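# Press the bell's button once and release it

## Task

Push the bell's button fully down briefly and then let it spring back up. The press counts only if the bell remains standing in its original spot; a toppled or shifted bell means failure. The bell must stay put on its own at the end, not because the robot is holding it.

## Robot and tools

Robot: two arms, left_arm and right_arm, each ending in a parallel two-finger gripper. The names do not refer to image sides; left_arm sits on the +y side.

Frame: one shared scene frame for everything. The origin is on the table surface midway between the arms, +x points out across the table and +z points up. Positions are in metres. Orientations are quaternions written w first (qw, qx, qy, qz). In the gripper's own axes, the fingers point along +z and close along y. end_effector_position is the spot between the pads when they are shut. Closed fingertips reach about 33 mm past it, open ones about 9 mm, and closing pushes the tips roughly 24 mm further out, so keep that clearance above surfaces. Reported hand positions may be slightly off, especially far from the base.

The 20-number row: every motion command uses rows of 20 numbers, always for both arms. Numbers 1-10 are left_arm: x, y, z, qw, qx, qy, qz (an absolute pose in the scene frame), then gripper position, force_limit, speed. Numbers 11-20 are the same ten for right_arm. The last three of each half lie in [-1, 1]. Position: +1 is fully open (140 mm), about -0.8 is where the pads touch, -1 keeps closing until something blocks it. force_limit: about 14 N at -1, 60 N at 0, 107 N at +1. speed: finger gap rate about 30 mm/s at -1, 140 at 0, 250 at +1. Resending an arm's previous three gripper numbers leaves it unchanged; a 0 is a real command, not a blank. To hold an arm still, repeat its last reported pose and gripper numbers in every call; to keep an orientation, keep sending the same quaternion rather than copying a drifted one from results.

execute_actions(actions): a list of actions, each a list of up to 15 rows; each row lasts one 1/30 s control step, and a short list repeats its last row to fill 15 steps. An empty list just reports state and images. Each step, the commanded pose is clipped to within 70 mm and 16 degrees of the measured one; position wins over orientation when both cannot be met. After an action the arm goes only to its last clipped pose, so far targets need further actions. A target more than 0.6 m from the gripper's current position along any of its axes is refused for both arms; a malformed call, or a first action failing that check, moves nothing.

move(target, speed, stop_force, blocking): target is one 20-number row as above, absolute poses. Each gripper follows a straight line to its pose; all arms finish together, in 0.5 to 10 s, taking the shorter rotation. speed is the path top speed in m/s, 0.002 to 0.5, default 0.25 (rotation up to twice that in rad/s). Grippers can lag, wander, or overshoot speed near full stretch. Finger numbers are applied at the start. stop_force (N, 20 to 80, one value for both arms, not allowed in the first 0.2 s) ends an arm's path once push against its direction of travel, estimated from joint torques, exceeds that for 2 steps; the gripper then backs to where it was 2 steps earlier and holds. The residual press can briefly be double the threshold. Push is measured along the line to the target in the gripper's starting axes, so don't rely on it when the gripper rotates. Leave it out when pulling away from a contact. An arm whose target is within 1.5 mm and 0.5 degrees of its pose is treated as stationary. Near stretched poses there may be no reading. blocking=false returns after 0.5 s while motion continues; it cannot be combined with stop_force, and other motion calls are refused until its end shows (use wait or stop).

wait(seconds): 0 to 10; arms keep their last command, a running move continues. stop(): brakes the running move; fingers are unaffected. zoom_image(camera, region): camera is cam_high, cam_left_wrist or cam_right_wrist (all 672x504); region [x0, y0, x1, y1] in pixels from the top-left, at most 504x504. finished_scene(scene): ends the current scene by number, irreversibly, and reports success.

Results: a state line `left_arm: …` | `right_arm: …` with each gripper's position and quaternion; Hand target lines showing where each arm is being driven; a pose unreachable line when the clearance check altered an arm's command; flange force (external force estimate, noisy, may say no reading); object_status (0 moving, 1 blocked while opening, 2 blocked while closing, i.e. gripping, 3 reached target or pads met); position_measured in counts (3 fully open, 230 pads together). A move adds a move: line with its ending: done, off_target, moving, held, fault, or contact (stop_force ended the path), plus limits=paced (pose clipped) or limits=held (steps blocked, after which it may surge). If only one arm is named, the other finished normally. MOTOR HOT warns of overheating; OVER-TEMPERATURE FAULT means brakes were set.

Faults: joint torque at its limit (139 N m waist, shoulder, elbow; 34.8 N m wrist joints) or 150 N external force on an arm freezes it for 10 s and drops the rest of the call. Arms are stiff: aiming even slightly into a firm surface can fault. Faster touches hit harder.

For the bell: close the gripper, hover over the button, descend slowly with stop_force, then lift off without stop_force. Avoid tipping or sliding the bell, knocking anything off the table, and arms touching each other.

Each tool is called after ">>>" in YAML: its name, and indented under it one key for each argument.

## Session

>>> execute_actions:
  actions: []

Scene clock: 0.00 s.
left_arm: end_effector_position=(+0.1463, +0.4270, +0.3295) position_measured=3 object_status=3 end_effector_quat_wxyz=(+0.631, -0.331, +0.702, -0.010) | right_arm: end_effector_position=(+0.4568, -0.3807, +0.3135) position_measured=3 object_status=3 end_effector_quat_wxyz=(+0.043, +0.900, +0.421, -0.103)
Joint positions: left_arm=[-2.359 -0.6   -0.654 -0.853 -2.744  1.152] | right_arm=[ 0.18   0.197  0.333  0.125 -1.893  2.204]
Joint velocities: left_arm=[ 0.001 -0.001  0.001  0.001 -0.     0.   ] | right_arm=[ 0.     0.001  0.    -0.    -0.001 -0.001]
Flange force (N, the push that the arm receives, along the gripper's own x y z axes): no reading
Hand target (left_arm): +0.146, +0.427, +0.329; +0.631, -0.331, +0.702, -0.010
Hand target (right_arm): +0.457, -0.381, +0.314; +0.043, +0.900, +0.421, -0.103

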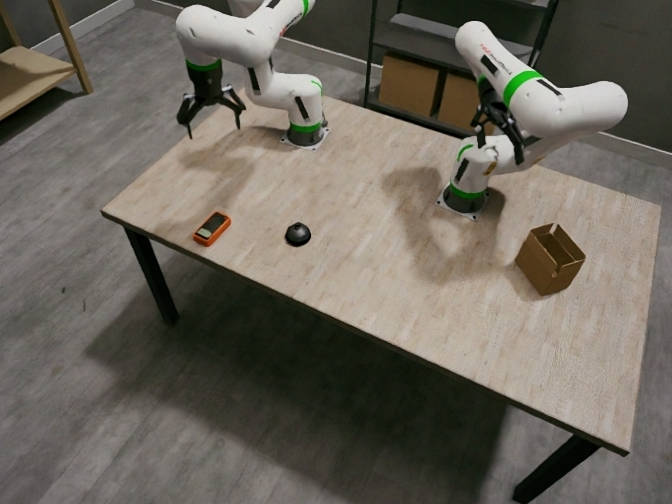

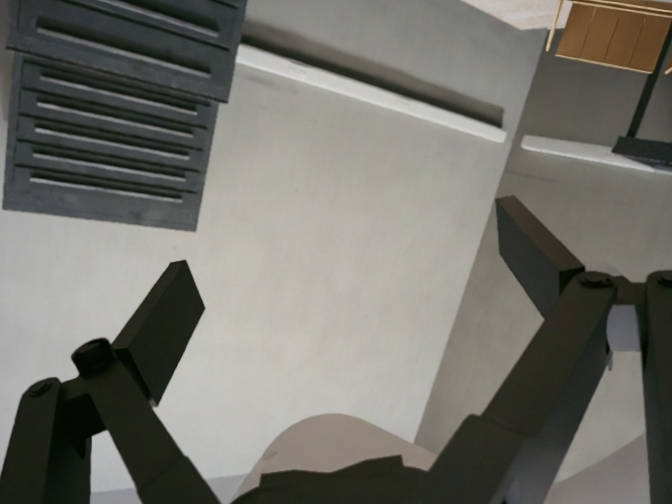

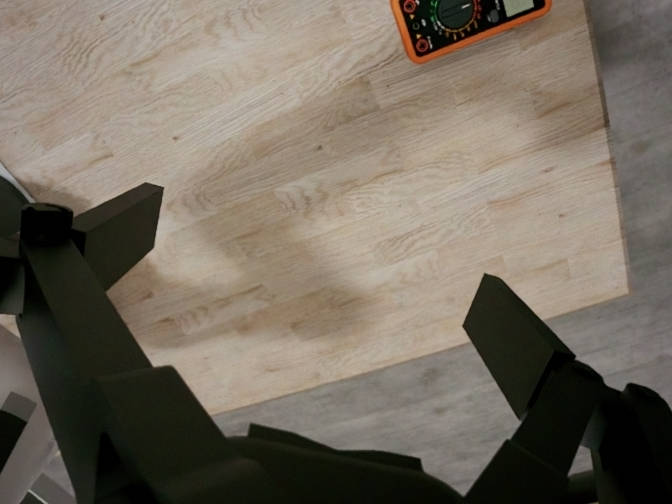

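>>> zoom_image:
  camera: "cam_high"
  region: [160, 60, 400, 280]

>>> zoom_image:
  camera: "cam_high"
  region: [270, 210, 330, 255]

Region (160, 60, 400, 280) of cam_high's 672x504 image, scaled by 2.100, with more detail than that image has; it fills the top 462 rows of this view, and the rest is white.

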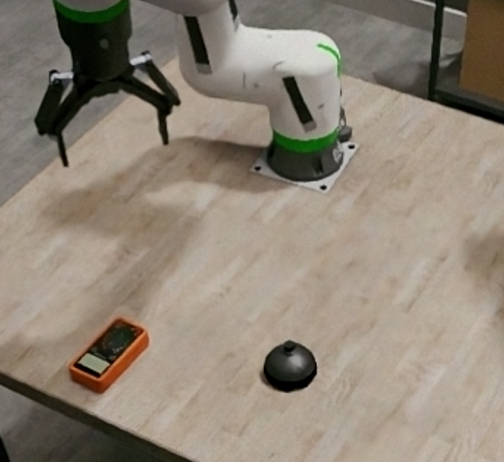

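Region (270, 210, 330, 255) of cam_high's 672x504 image, scaled by 8.400, with more detail than that image has; it fills the top 378 rows of this view, and the rest is white.

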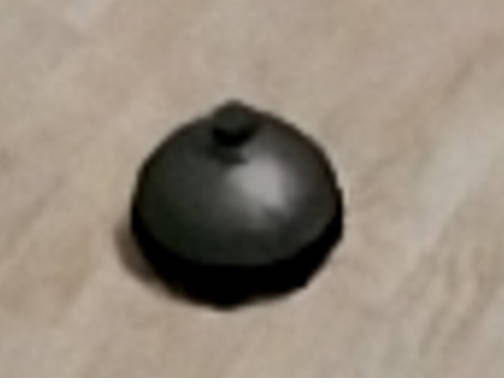

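>>> move:
  target: [0.1463,0.4270,0.3295,0.631,-0.331,0.702,-0.010,1,0,0,0.40,-0.22,0.25,0,0.906,0.423,0,-1,0,1]
  speed: 0.3

Scene clock: 33.57 s.
left_arm: end_effector_position=(+0.1463, +0.4270, +0.3295) position_measured=3 object_status=3 end_effector_quat_wxyz=(+0.631, -0.331, +0.702, -0.010) | right_arm: end_effector_position=(+0.3994, -0.2199, +0.2502) position_measured=233 object_status=3 end_effector_quat_wxyz=(+0.000, +0.906, +0.423, -0.000)
Joint positions: left_arm=[-2.359 -0.6   -0.654 -0.854 -2.744  1.15 ] | right_arm=[ 0.489 -0.061 -0.032  0.    -1.6    1.865]
Joint velocities: left_arm=[ 0.     0.001 -0.     0.001 -0.     0.   ] | right_arm=[ 0.001 -0.004 -0.     0.001  0.001 -0.   ]
Flange force (N, the push that the arm receives, along the gripper's own x y z axes): left_arm=no reading | right_arm=[2.3 4.6 1.8]
Hand target (left_arm): +0.146, +0.427, +0.329; +0.631, -0.331, +0.702, -0.010
Hand target (right_arm): +0.399, -0.220, +0.250; +0.000, +0.906, +0.423, -0.000
Off the commanded pose (left_arm): 0.000 m, 0 deg.
Off the commanded pose (right_arm): 0.001 m, 0 deg.
move: done

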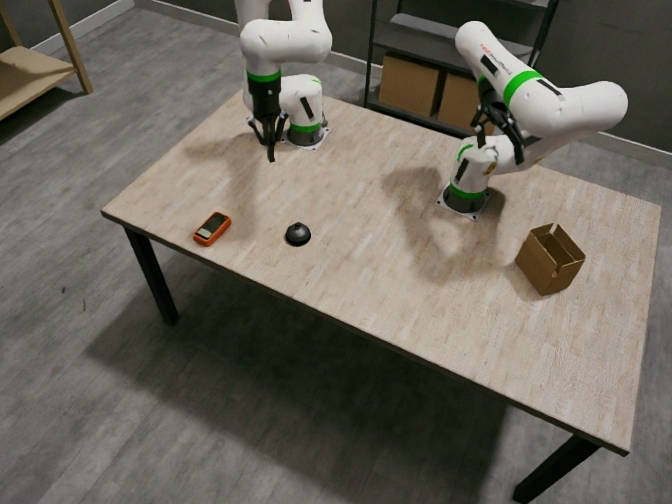

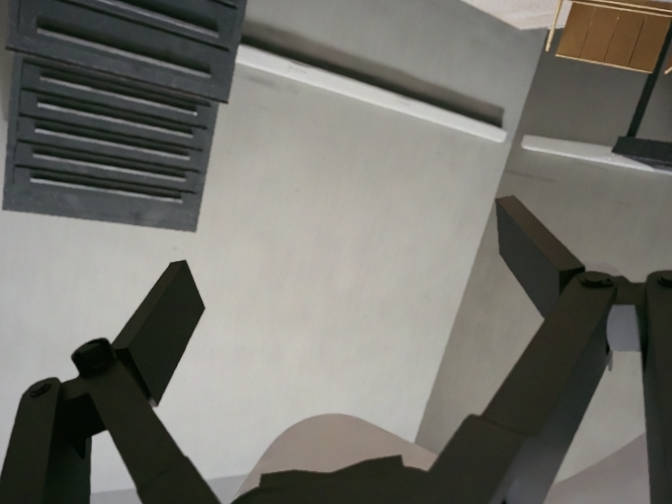

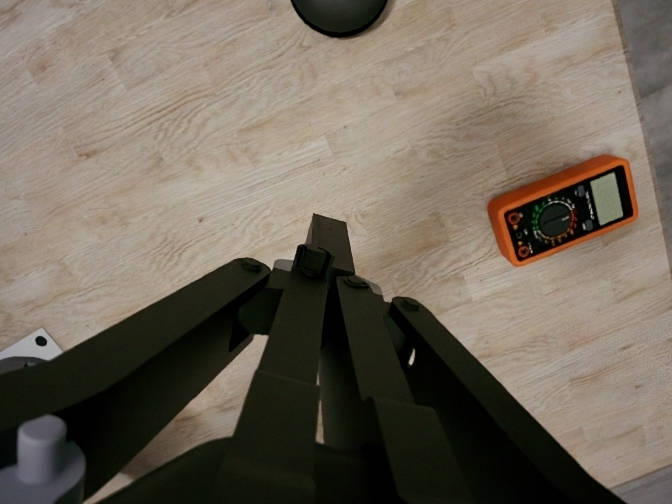

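>>> move:
  target: [0.1463,0.4270,0.3295,0.631,-0.331,0.702,-0.010,1,0,0,0.445,-0.11,0.20,0,0.906,0.423,0,-1,0,1]
  speed: 0.3

Scene clock: 45.10 s.
left_arm: end_effector_position=(+0.1463, +0.4270, +0.3295) position_measured=3 object_status=3 end_effector_quat_wxyz=(+0.631, -0.331, +0.702, -0.010) | right_arm: end_effector_position=(+0.4447, -0.1101, +0.1999) position_measured=233 object_status=3 end_effector_quat_wxyz=(+0.000, +0.906, +0.423, -0.000)
Joint positions: left_arm=[-2.359 -0.6   -0.654 -0.854 -2.744  1.15 ] | right_arm=[ 0.624  0.149  0.07  -0.    -1.492  1.731]
Joint velocities: left_arm=[ 0.001 -0.001  0.001  0.001 -0.    -0.   ] | right_arm=[ 0.002 -0.    -0.     0.    -0.001 -0.   ]
Flange force (N, the push that the arm receives, along the gripper's own x y z axes): left_arm=no reading | right_arm=[3.8 3.9 2.9]
Hand target (left_arm): +0.146, +0.427, +0.329; +0.631, -0.331, +0.702, -0.010
Hand target (right_arm): +0.445, -0.110, +0.200; +0.000, +0.906, +0.423, -0.000
Off the commanded pose (left_arm): 0.000 m, 0 deg.
Off the commanded pose (right_arm): 0.000 m, 0 deg.
move: done

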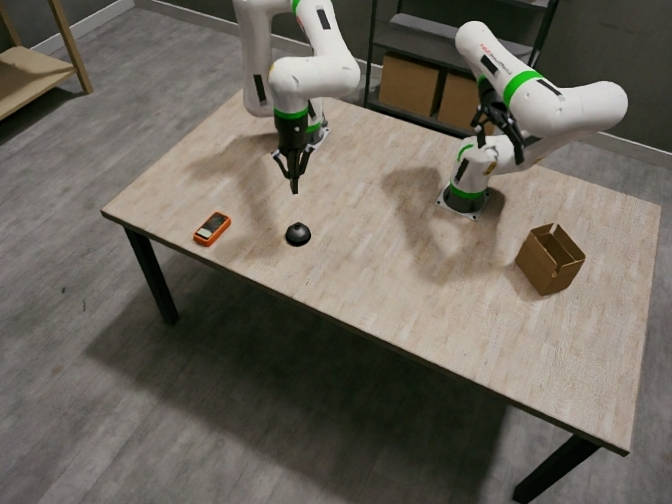

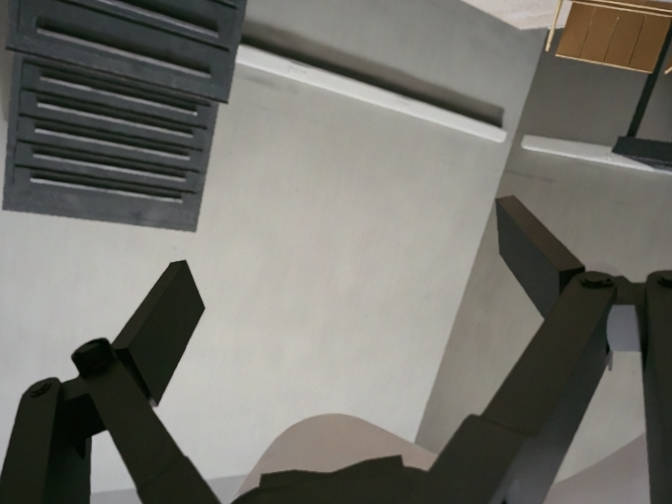

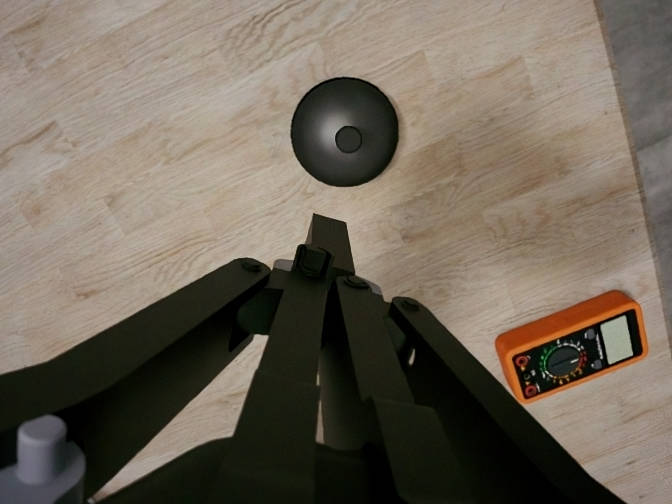

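>>> zoom_image:
  camera: "cam_right_wrist"
  region: [240, 60, 440, 300]

Region (240, 60, 440, 300) of cam_right_wrist's 672x504 image, scaled by 2.100, with more detail than that image has.

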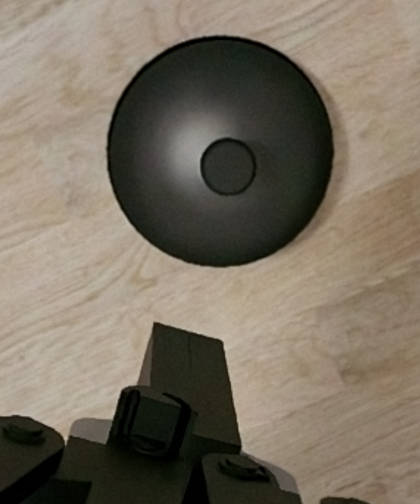

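>>> move:
  target: [0.1463,0.4270,0.3295,0.631,-0.331,0.702,-0.010,1,0,0,0.473,-0.0845,0.125,0,0.906,0.423,0,-1,0,1]
  speed: 0.2

>>> zoom_image:
  camera: "cam_right_wrist"
  region: [240, 120, 440, 300]

>>> zoom_image:
  camera: "cam_high"
  region: [260, 170, 340, 255]

Scene clock: 99.10 s.
left_arm: end_effector_position=(+0.1463, +0.4270, +0.3295) position_measured=3 object_status=3 end_effector_quat_wxyz=(+0.631, -0.331, +0.702, -0.010) | right_arm: end_effector_position=(+0.4727, -0.0846, +0.1249) position_measured=233 object_status=3 end_effector_quat_wxyz=(-0.000, +0.906, +0.423, -0.000)
Joint positions: left_arm=[-2.359 -0.6   -0.654 -0.854 -2.744  1.15 ] | right_arm=[ 0.625  0.269  0.037 -0.    -1.339  1.729]
Joint velocities: left_arm=[-0.001  0.001 -0.001  0.001  0.    -0.   ] | right_arm=[ 0.001  0.     0.001  0.    -0.    -0.001]
Flange force (N, the push that the arm receives, along the gripper's own x y z axes): left_arm=no reading | right_arm=[2.4 3.6 3.4]
Hand target (left_arm): +0.146, +0.427, +0.330; +0.631, -0.331, +0.702, -0.010
Hand target (right_arm): +0.473, -0.085, +0.125; +0.000, +0.906, +0.423, +0.000
Off the commanded pose (left_arm): 0.000 m, 0 deg.
Off the commanded pose (right_arm): 0.000 m, 0 deg.
move: done

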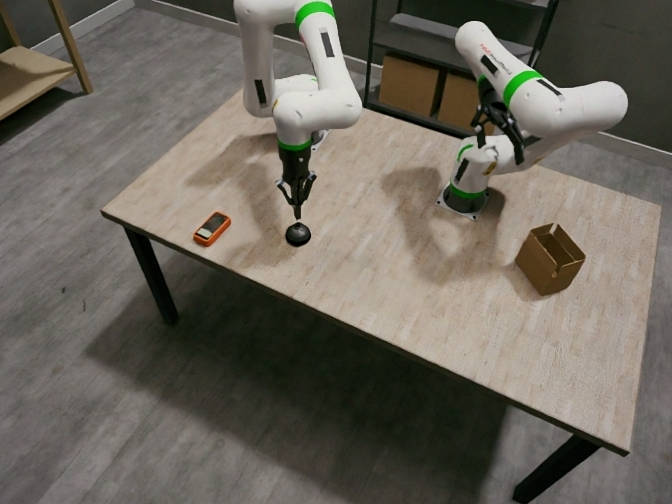

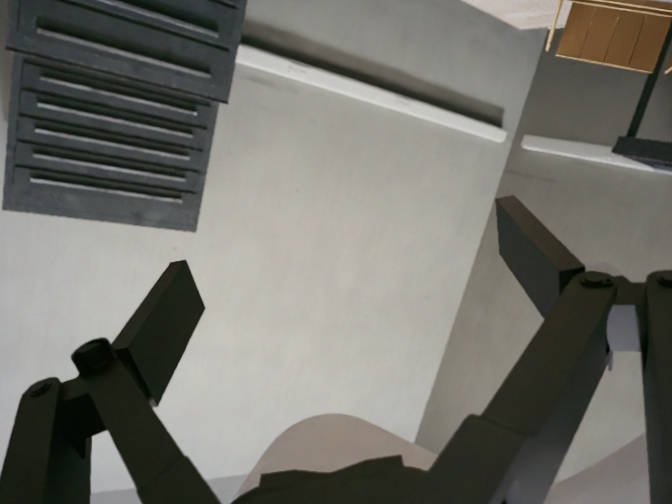

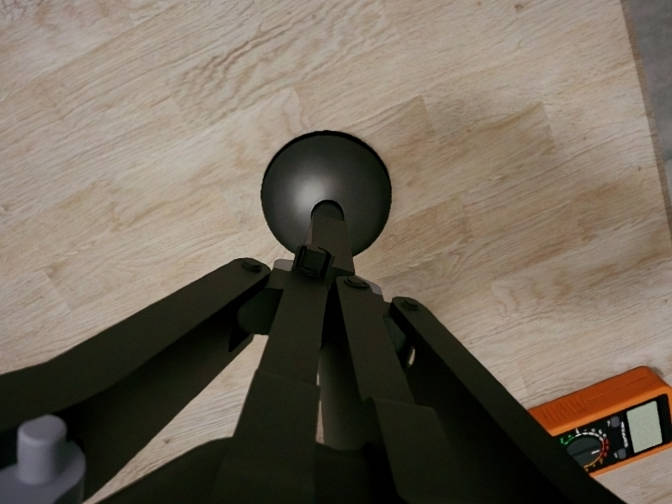

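Region (240, 120, 440, 300) of cam_right_wrist's 672x504 image, scaled by 2.520, with more detail than that image has; it fills the top 454 rows of this view, and the rest is white.

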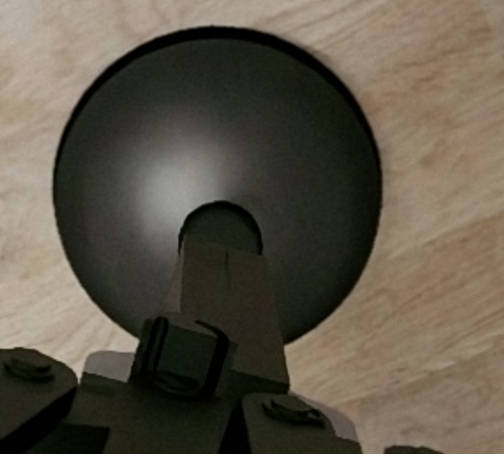

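Region (260, 170, 340, 255) of cam_high's 672x504 image, scaled by 5.929, with more detail than that image has; it fills the left 474 columns of this view, and the rest is white.

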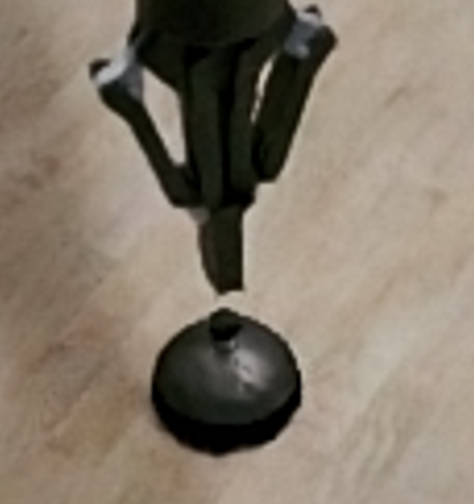

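>>> move:
  target: [0.1463,0.4270,0.3295,0.631,-0.331,0.702,-0.010,1,0,0,0.474,-0.084,0.104,0,0.906,0.423,0,-1,0,1]
  speed: 0.06

>>> zoom_image:
  camera: "cam_high"
  region: [260, 170, 340, 255]

>>> zoom_image:
  camera: "cam_right_wrist"
  region: [240, 120, 440, 300]

Scene clock: 113.33 s.
left_arm: end_effector_position=(+0.1463, +0.4270, +0.3295) position_measured=3 object_status=3 end_effector_quat_wxyz=(+0.631, -0.331, +0.702, -0.010) | right_arm: end_effector_position=(+0.4740, -0.0841, +0.1040) position_measured=233 object_status=3 end_effector_quat_wxyz=(+0.000, +0.906, +0.423, +0.000)
Joint positions: left_arm=[-2.359 -0.6   -0.654 -0.854 -2.744  1.15 ] | right_arm=[ 0.625  0.285  0.007  0.    -1.293  1.73 ]
Joint velocities: left_arm=[-0.001  0.     0.001 -0.    -0.     0.   ] | right_arm=[-0.002  0.002  0.001 -0.001 -0.    -0.   ]
Flange force (N, the push that the arm receives, along the gripper's own x y z axes): left_arm=no reading | right_arm=[3.6 2.2 3.8]
Hand target (left_arm): +0.146, +0.427, +0.330; +0.631, -0.331, +0.702, -0.010
Hand target (right_arm): +0.474, -0.084, +0.104; +0.000, +0.906, +0.423, +0.000
Off the commanded pose (left_arm): 0.000 m, 0 deg.
Off the commanded pose (right_arm): 0.000 m, 0 deg.
move: done

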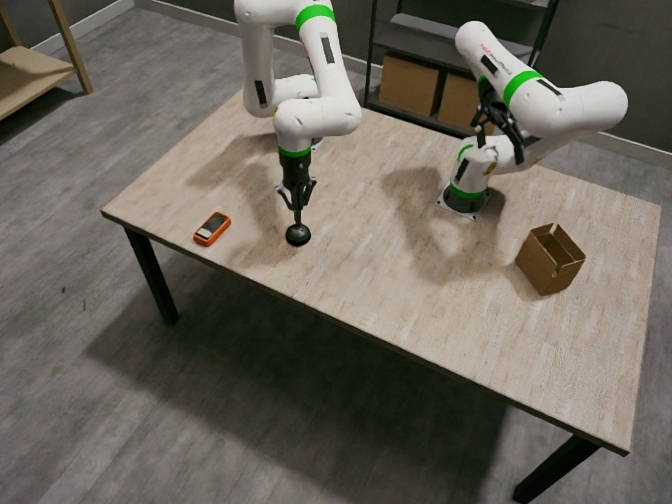

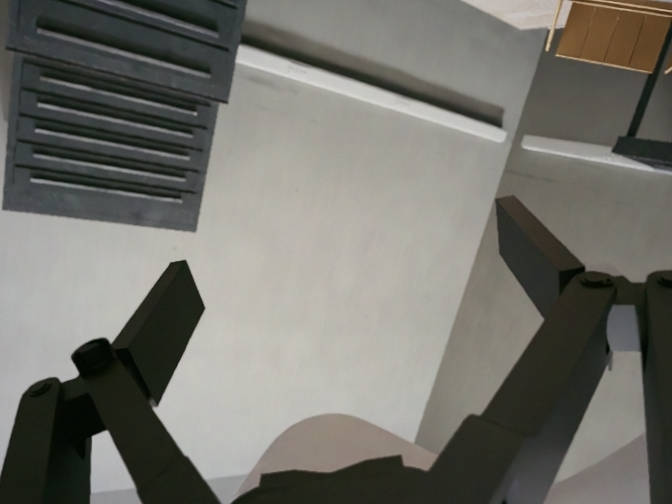

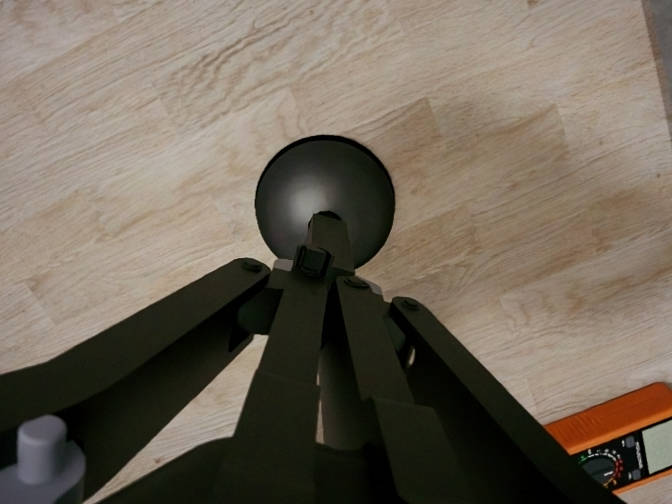

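Region (260, 170, 340, 255) of cam_high's 672x504 image, scaled by 5.929, with more detail than that image has; it fills the left 474 columns of this view, and the rest is white.

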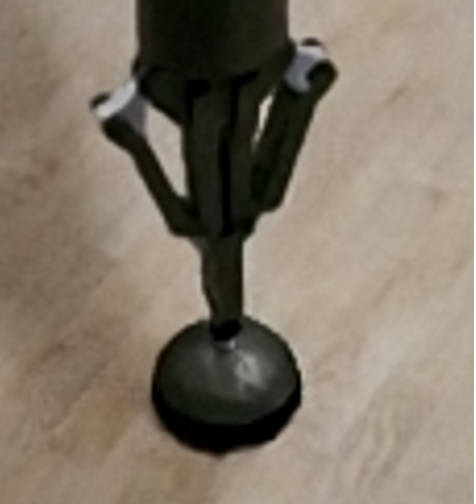

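Region (240, 120, 440, 300) of cam_right_wrist's 672x504 image, scaled by 2.520, with more detail than that image has; it fills the top 454 rows of this view, and the rest is white.

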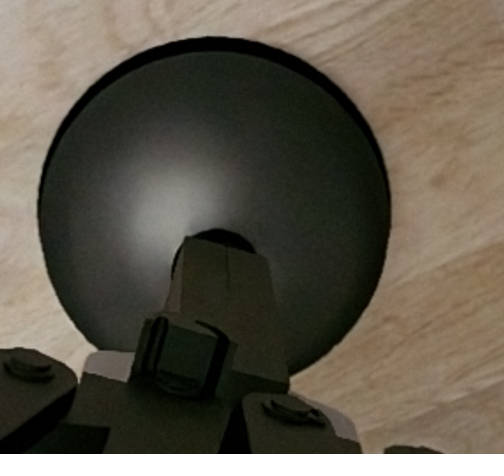

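>>> move:
  target: [0.1463,0.4270,0.3295,0.631,-0.331,0.702,-0.010,1,0,0,0.474,-0.084,0.070,0,0.906,0.423,0,-1,0,1]
  speed: 0.006
  stop_force: 20

>>> zoom_image:
  camera: "cam_high"
  region: [260, 170, 340, 255]

action 0: stop_force needs each arm's force reading of the 0.2 s before this call, and left_arm is near a pose that gives none; nothing of the call was run and nothing moved

Region (260, 170, 340, 255) of cam_high's 672x504 image, scaled by 5.929, with more detail than that image has; it fills the left 474 columns of this view, and the rest is white.

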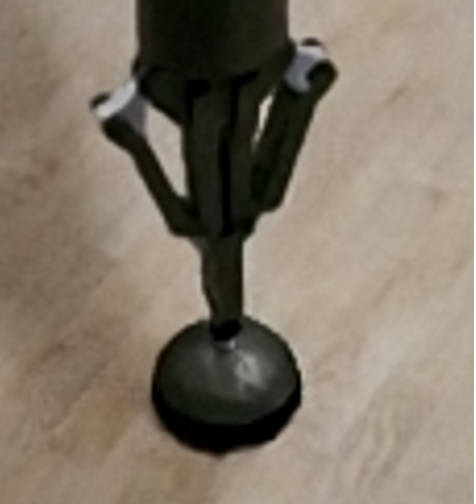

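>>> move:
  target: [0.1463,0.4270,0.3295,0.631,-0.331,0.702,-0.010,1,0,0,0.474,-0.084,0.098,0,0.906,0.423,0,-1,0,1]
  speed: 0.02

>>> zoom_image:
  camera: "cam_high"
  region: [275, 200, 325, 250]

Scene clock: 136.83 s.
left_arm: end_effector_position=(+0.1463, +0.4270, +0.3295) position_measured=3 object_status=3 end_effector_quat_wxyz=(+0.631, -0.331, +0.702, -0.010) | right_arm: end_effector_position=(+0.4740, -0.0840, +0.0980) position_measured=233 object_status=3 end_effector_quat_wxyz=(-0.000, +0.906, +0.423, +0.000)
Joint positions: left_arm=[-2.359 -0.6   -0.654 -0.854 -2.744  1.15 ] | right_arm=[ 0.625  0.289 -0.002 -0.    -1.28   1.73 ]
Joint velocities: left_arm=[-0.001  0.002 -0.     0.    -0.    -0.   ] | right_arm=[ 0.001  0.    -0.001 -0.     0.     0.   ]
Flange force (N, the push that the arm receives, along the gripper's own x y z axes): left_arm=no reading | right_arm=[4.4 3.2 2.8]
Hand target (left_arm): +0.146, +0.427, +0.330; +0.631, -0.331, +0.702, -0.010
Hand target (right_arm): +0.474, -0.084, +0.098; +0.000, +0.906, +0.423, +0.000
Off the commanded pose (left_arm): 0.000 m, 0 deg.
Off the commanded pose (right_arm): 0.000 m, 0 deg.
move: done

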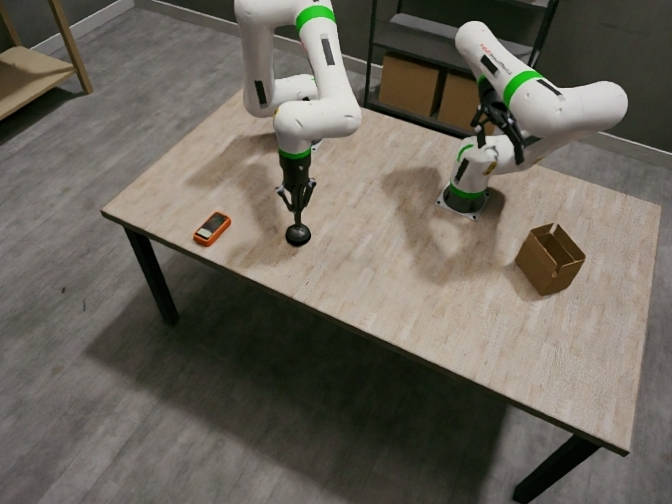

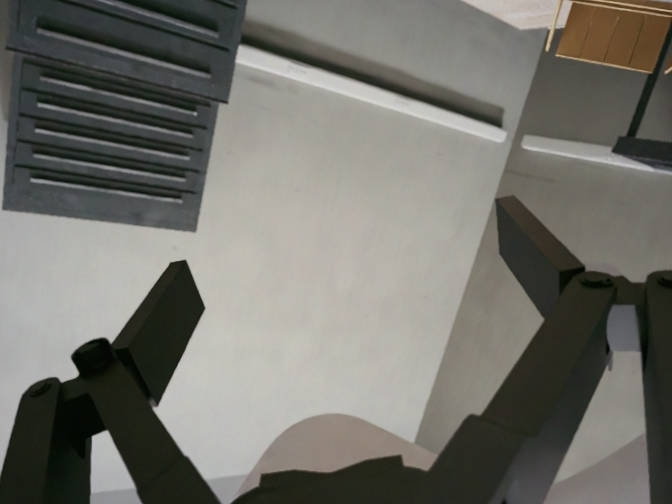

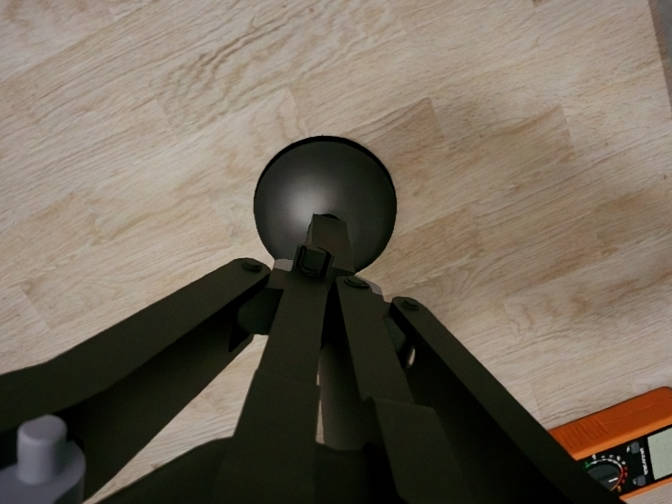

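Region (275, 200, 325, 250) of cam_high's 672x504 image, scaled by 10.080, with more detail than that image has.

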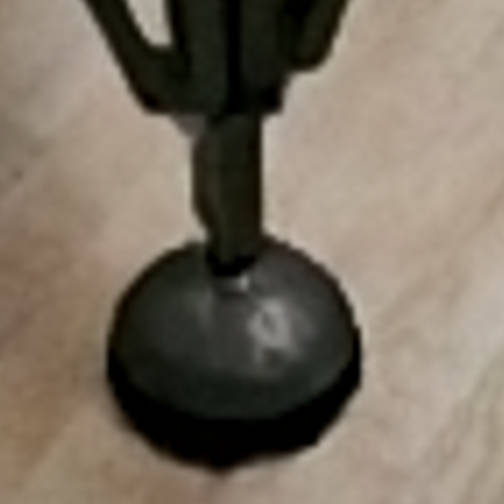

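>>> execute_actions:
  actions:
    - [[0.1463,0.4270,0.3295,0.631,-0.331,0.702,-0.010,1,0,0,0.474,-0.084,0.097,0,0.906,0.423,0,-1,0,1],[0.1463,0.4270,0.3295,0.631,-0.331,0.702,-0.010,1,0,0,0.474,-0.084,0.096,0,0.906,0.423,0,-1,0,1],[0.1463,0.4270,0.3295,0.631,-0.331,0.702,-0.010,1,0,0,0.474,-0.084,0.095,0,0.906,0.423,0,-1,0,1]]

>>> zoom_image:
  camera: "cam_high"
  region: [275, 200, 325, 250]

Scene clock: 156.33 s.
left_arm: end_effector_position=(+0.1463, +0.4270, +0.3295) position_measured=3 object_status=3 end_effector_quat_wxyz=(+0.631, -0.331, +0.702, -0.010) | right_arm: end_effector_position=(+0.4740, -0.0840, +0.0950) position_measured=233 object_status=3 end_effector_quat_wxyz=(+0.000, +0.906, +0.423, +0.000)
Joint positions: left_arm=[-2.359 -0.6   -0.654 -0.854 -2.744  1.15 ] | right_arm=[ 0.625  0.291 -0.007  0.    -1.273  1.73 ]
Joint velocities: left_arm=[-0.001  0.002  0.001  0.001 -0.    -0.   ] | right_arm=[ 0.     0.     0.    -0.    -0.001 -0.001]
Flange force (N, the push that the arm receives, along the gripper's own x y z axes): left_arm=no reading | right_arm=[2.9 2.5 1.4]
Hand target (left_arm): +0.146, +0.427, +0.330; +0.631, -0.331, +0.702, -0.010
Hand target (right_arm): +0.474, -0.084, +0.095; +0.000, +0.906, +0.423, +0.000
Off the commanded pose (left_arm): 0.000 m, 0 deg.
Off the commanded pose (right_arm): 0.000 m, 0 deg.

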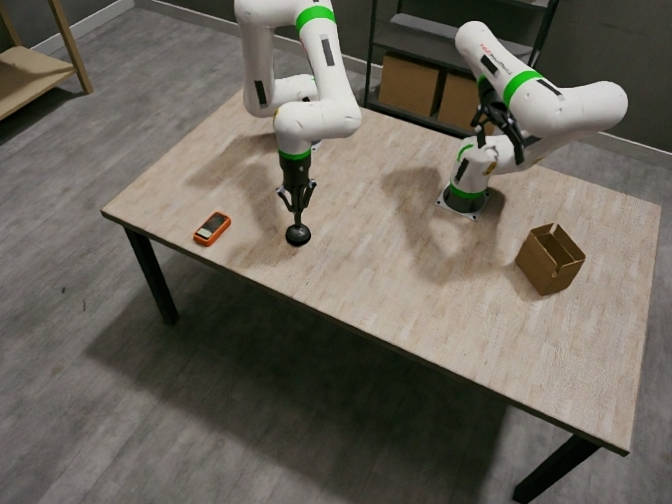

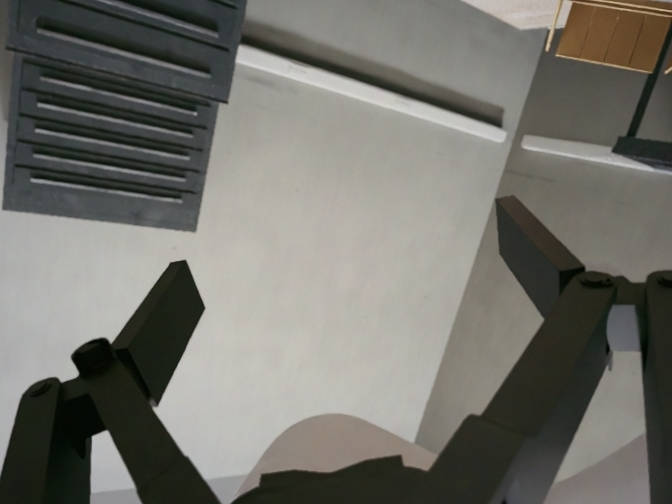

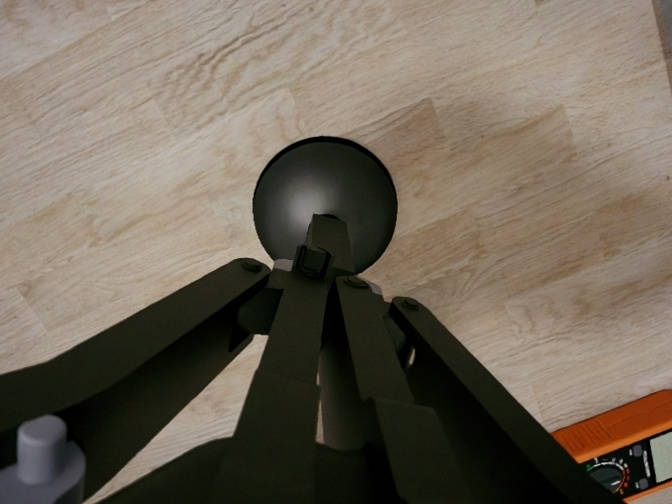

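Region (275, 200, 325, 250) of cam_high's 672x504 image, scaled by 10.080, with more detail than that image has.

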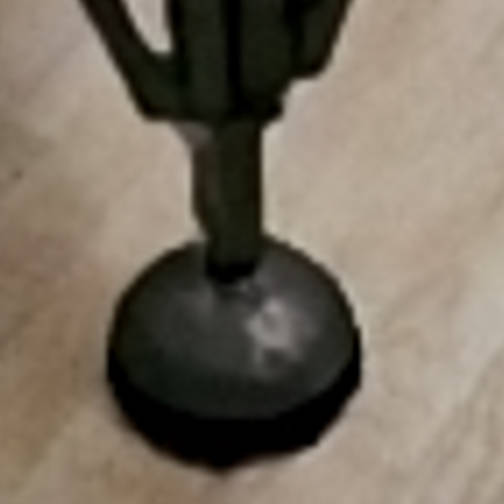

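>>> execute_actions:
  actions:
    - [[0.1463,0.4270,0.3295,0.631,-0.331,0.702,-0.010,1,0,0,0.474,-0.084,0.0945,0,0.906,0.423,0,-1,0,1],[0.1463,0.4270,0.3295,0.631,-0.331,0.702,-0.010,1,0,0,0.474,-0.084,0.094,0,0.906,0.423,0,-1,0,1],[0.1463,0.4270,0.3295,0.631,-0.331,0.702,-0.010,1,0,0,0.474,-0.084,0.0935,0,0.906,0.423,0,-1,0,1]]

>>> zoom_image:
  camera: "cam_high"
  region: [275, 200, 325, 250]

Scene clock: 170.13 s.
left_arm: end_effector_position=(+0.1463, +0.4270, +0.3295) position_measured=3 object_status=3 end_effector_quat_wxyz=(+0.631, -0.331, +0.702, -0.010) | right_arm: end_effector_position=(+0.4740, -0.0840, +0.0935) position_measured=233 object_status=3 end_effector_quat_wxyz=(-0.000, +0.906, +0.423, -0.000)
Joint positions: left_arm=[-2.359 -0.6   -0.654 -0.854 -2.744  1.15 ] | right_arm=[ 0.625  0.292 -0.009 -0.    -1.27   1.73 ]
Joint velocities: left_arm=[0.001 0.001 0.001 0.002 0.    0.   ] | right_arm=[ 0.001 -0.001 -0.001 -0.001  0.    -0.   ]
Flange force (N, the push that the arm receives, along the gripper's own x y z axes): left_arm=no reading | right_arm=[2.1 3.0 0.7]
Hand target (left_arm): +0.146, +0.427, +0.330; +0.631, -0.331, +0.702, -0.010
Hand target (right_arm): +0.474, -0.084, +0.094; +0.000, +0.906, +0.423, +0.000
Off the commanded pose (left_arm): 0.000 m, 0 deg.
Off the commanded pose (right_arm): 0.000 m, 0 deg.

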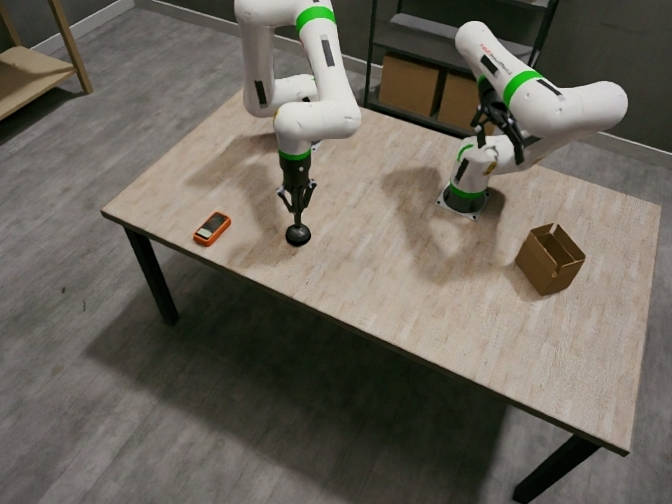

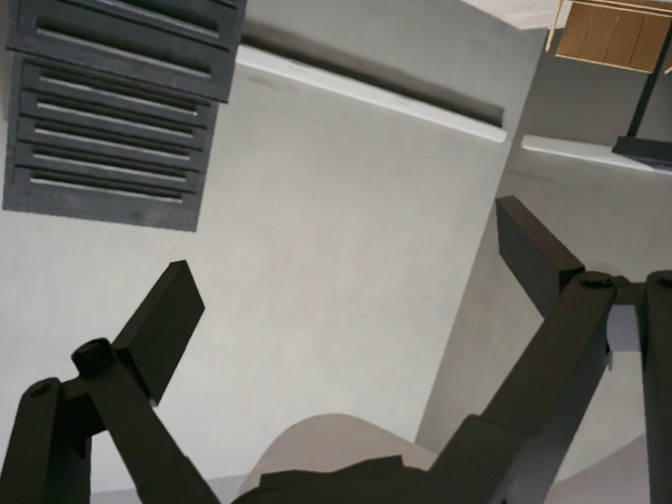

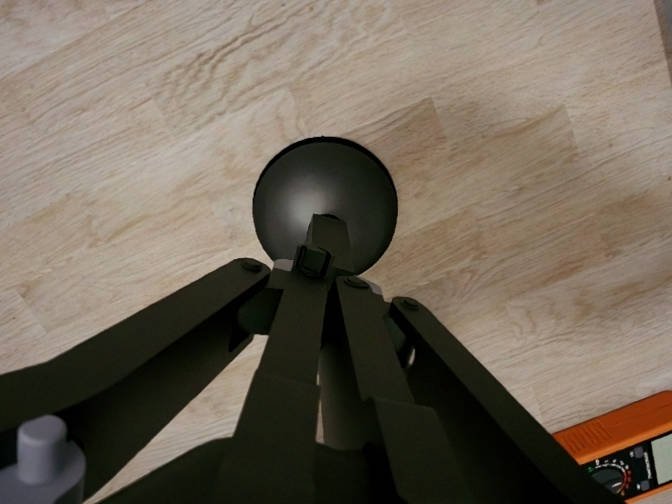

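Region (275, 200, 325, 250) of cam_high's 672x504 image, scaled by 10.080, with more detail than that image has.

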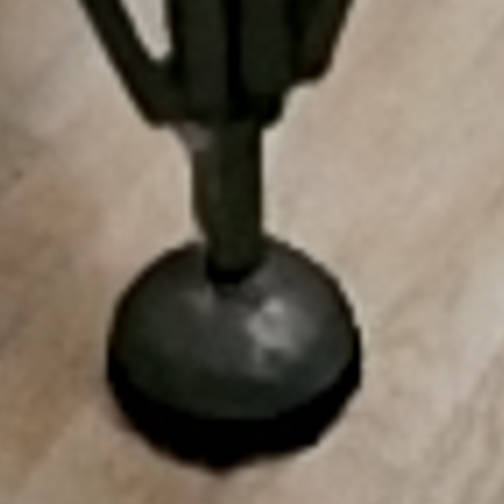

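>>> execute_actions:
  actions:
    - [[0.1463,0.4270,0.3295,0.631,-0.331,0.702,-0.010,1,0,0,0.474,-0.084,0.0931,0,0.906,0.423,0,-1,0,1],[0.1463,0.4270,0.3295,0.631,-0.331,0.702,-0.010,1,0,0,0.474,-0.084,0.0928,0,0.906,0.423,0,-1,0,1],[0.1463,0.4270,0.3295,0.631,-0.331,0.702,-0.010,1,0,0,0.474,-0.084,0.0925,0,0.906,0.423,0,-1,0,1]]

Scene clock: 177.27 s.
left_arm: end_effector_position=(+0.1463, +0.4270, +0.3295) position_measured=3 object_status=3 end_effector_quat_wxyz=(+0.631, -0.331, +0.702, -0.010) | right_arm: end_effector_position=(+0.4741, -0.0840, +0.0926) position_measured=233 object_status=3 end_effector_quat_wxyz=(+0.000, +0.906, +0.423, +0.000)
Joint positions: left_arm=[-2.359 -0.6   -0.654 -0.854 -2.744  1.15 ] | right_arm=[ 0.625  0.293 -0.011  0.    -1.267  1.73 ]
Joint velocities: left_arm=[ 0.001  0.003  0.002 -0.     0.    -0.   ] | right_arm=[ 0.001  0.001 -0.    -0.     0.001 -0.001]
Flange force (N, the push that the arm receives, along the gripper's own x y z axes): left_arm=no reading | right_arm=[-11.3 -10.0 -62.2]
Hand target (left_arm): +0.146, +0.427, +0.330; +0.631, -0.331, +0.702, -0.010
Hand target (right_arm): +0.474, -0.084, +0.093; +0.000, +0.906, +0.423, +0.000
Off the commanded pose (left_arm): 0.000 m, 0 deg.
Off the commanded pose (right_arm): 0.000 m, 0 deg.

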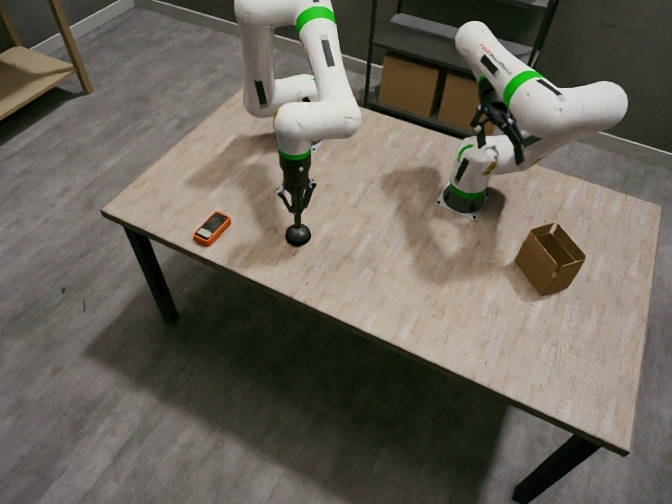

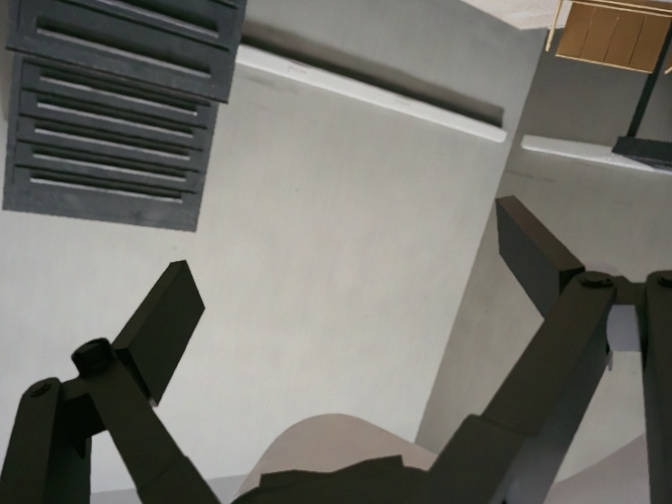

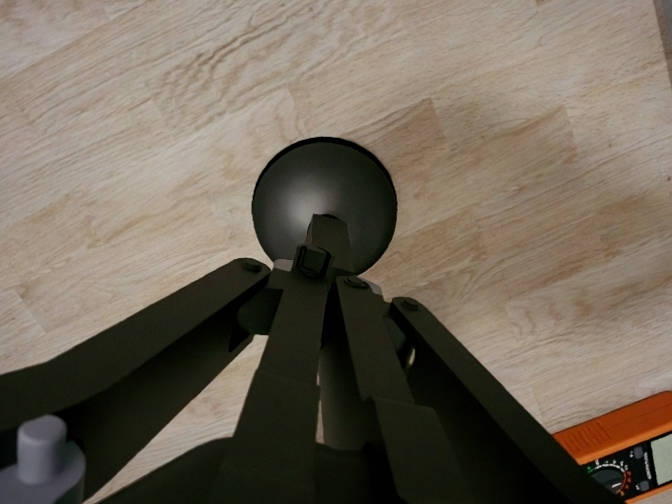

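Bottomed out. Lifting off.

>>> move:
  target: [0.1463,0.4270,0.3295,0.631,-0.331,0.702,-0.010,1,0,0,0.474,-0.084,0.13,0,0.906,0.423,0,-1,0,1]
  speed: 0.12

>>> zoom_image:
  camera: "cam_high"
  region: [275, 200, 325, 250]

Scene clock: 183.43 s.
left_arm: end_effector_position=(+0.1463, +0.4270, +0.3295) position_measured=3 object_status=3 end_effector_quat_wxyz=(+0.631, -0.331, +0.702, -0.010) | right_arm: end_effector_position=(+0.4741, -0.0839, +0.1300) position_measured=233 object_status=3 end_effector_quat_wxyz=(+0.000, +0.906, +0.423, +0.000)
Joint positions: left_arm=[-2.359 -0.6   -0.654 -0.854 -2.744  1.15 ] | right_arm=[ 0.625  0.269  0.05   0.    -1.351  1.73 ]
Joint velocities: left_arm=[-0.    -0.001 -0.    -0.001  0.     0.   ] | right_arm=[ 0.001  0.001  0.     0.002 -0.001  0.001]
Flange force (N, the push that the arm receives, along the gripper's own x y z axes): left_arm=no reading | right_arm=[4.5 3.0 4.2]
Hand target (left_arm): +0.146, +0.427, +0.330; +0.631, -0.331, +0.702, -0.010
Hand target (right_arm): +0.474, -0.084, +0.130; -0.000, +0.906, +0.423, -0.000
Off the commanded pose (left_arm): 0.000 m, 0 deg.
Off the commanded pose (right_arm): 0.000 m, 0 deg.
move: done

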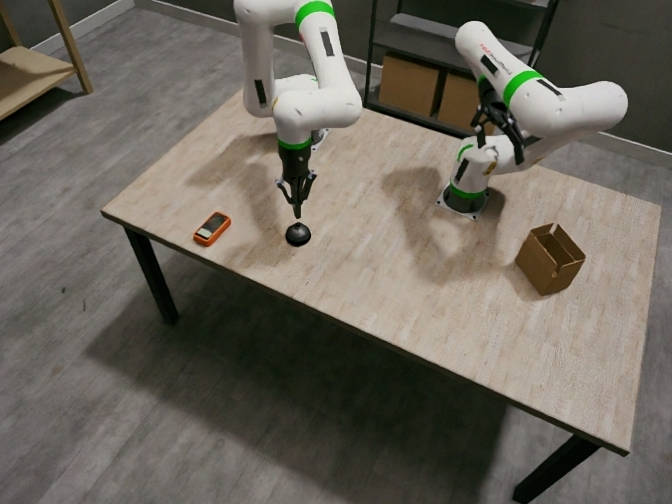

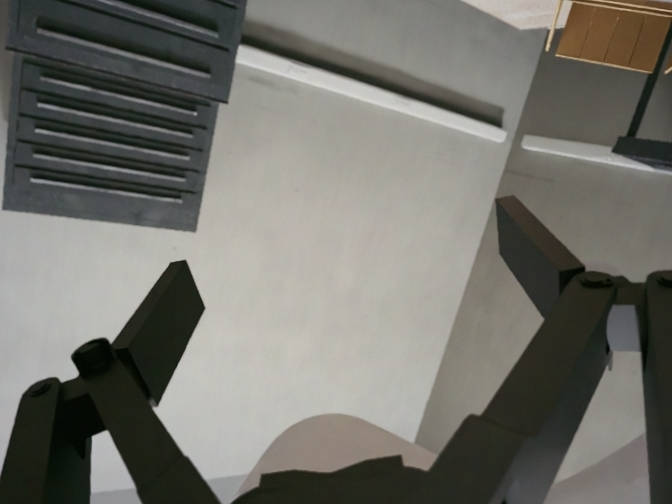

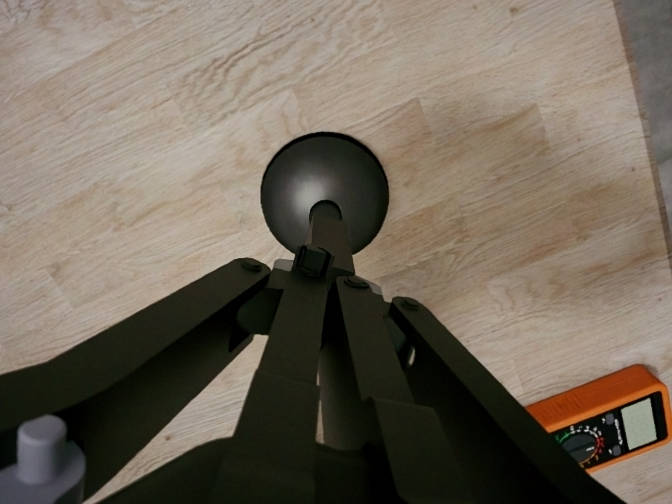

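Region (275, 200, 325, 250) of cam_high's 672x504 image, scaled by 10.080, with more detail than that image has.

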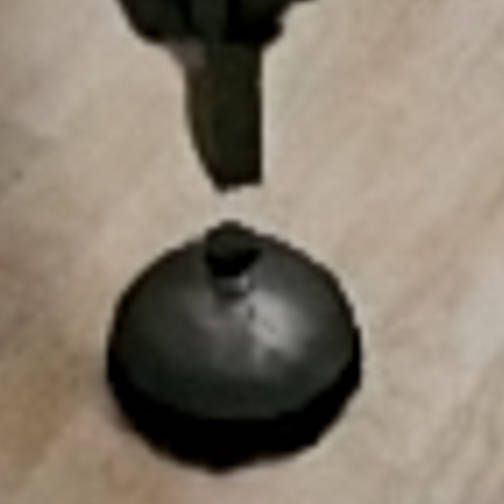

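>>> finished_scene:
  scene: 1

The scene is finished: the task was done.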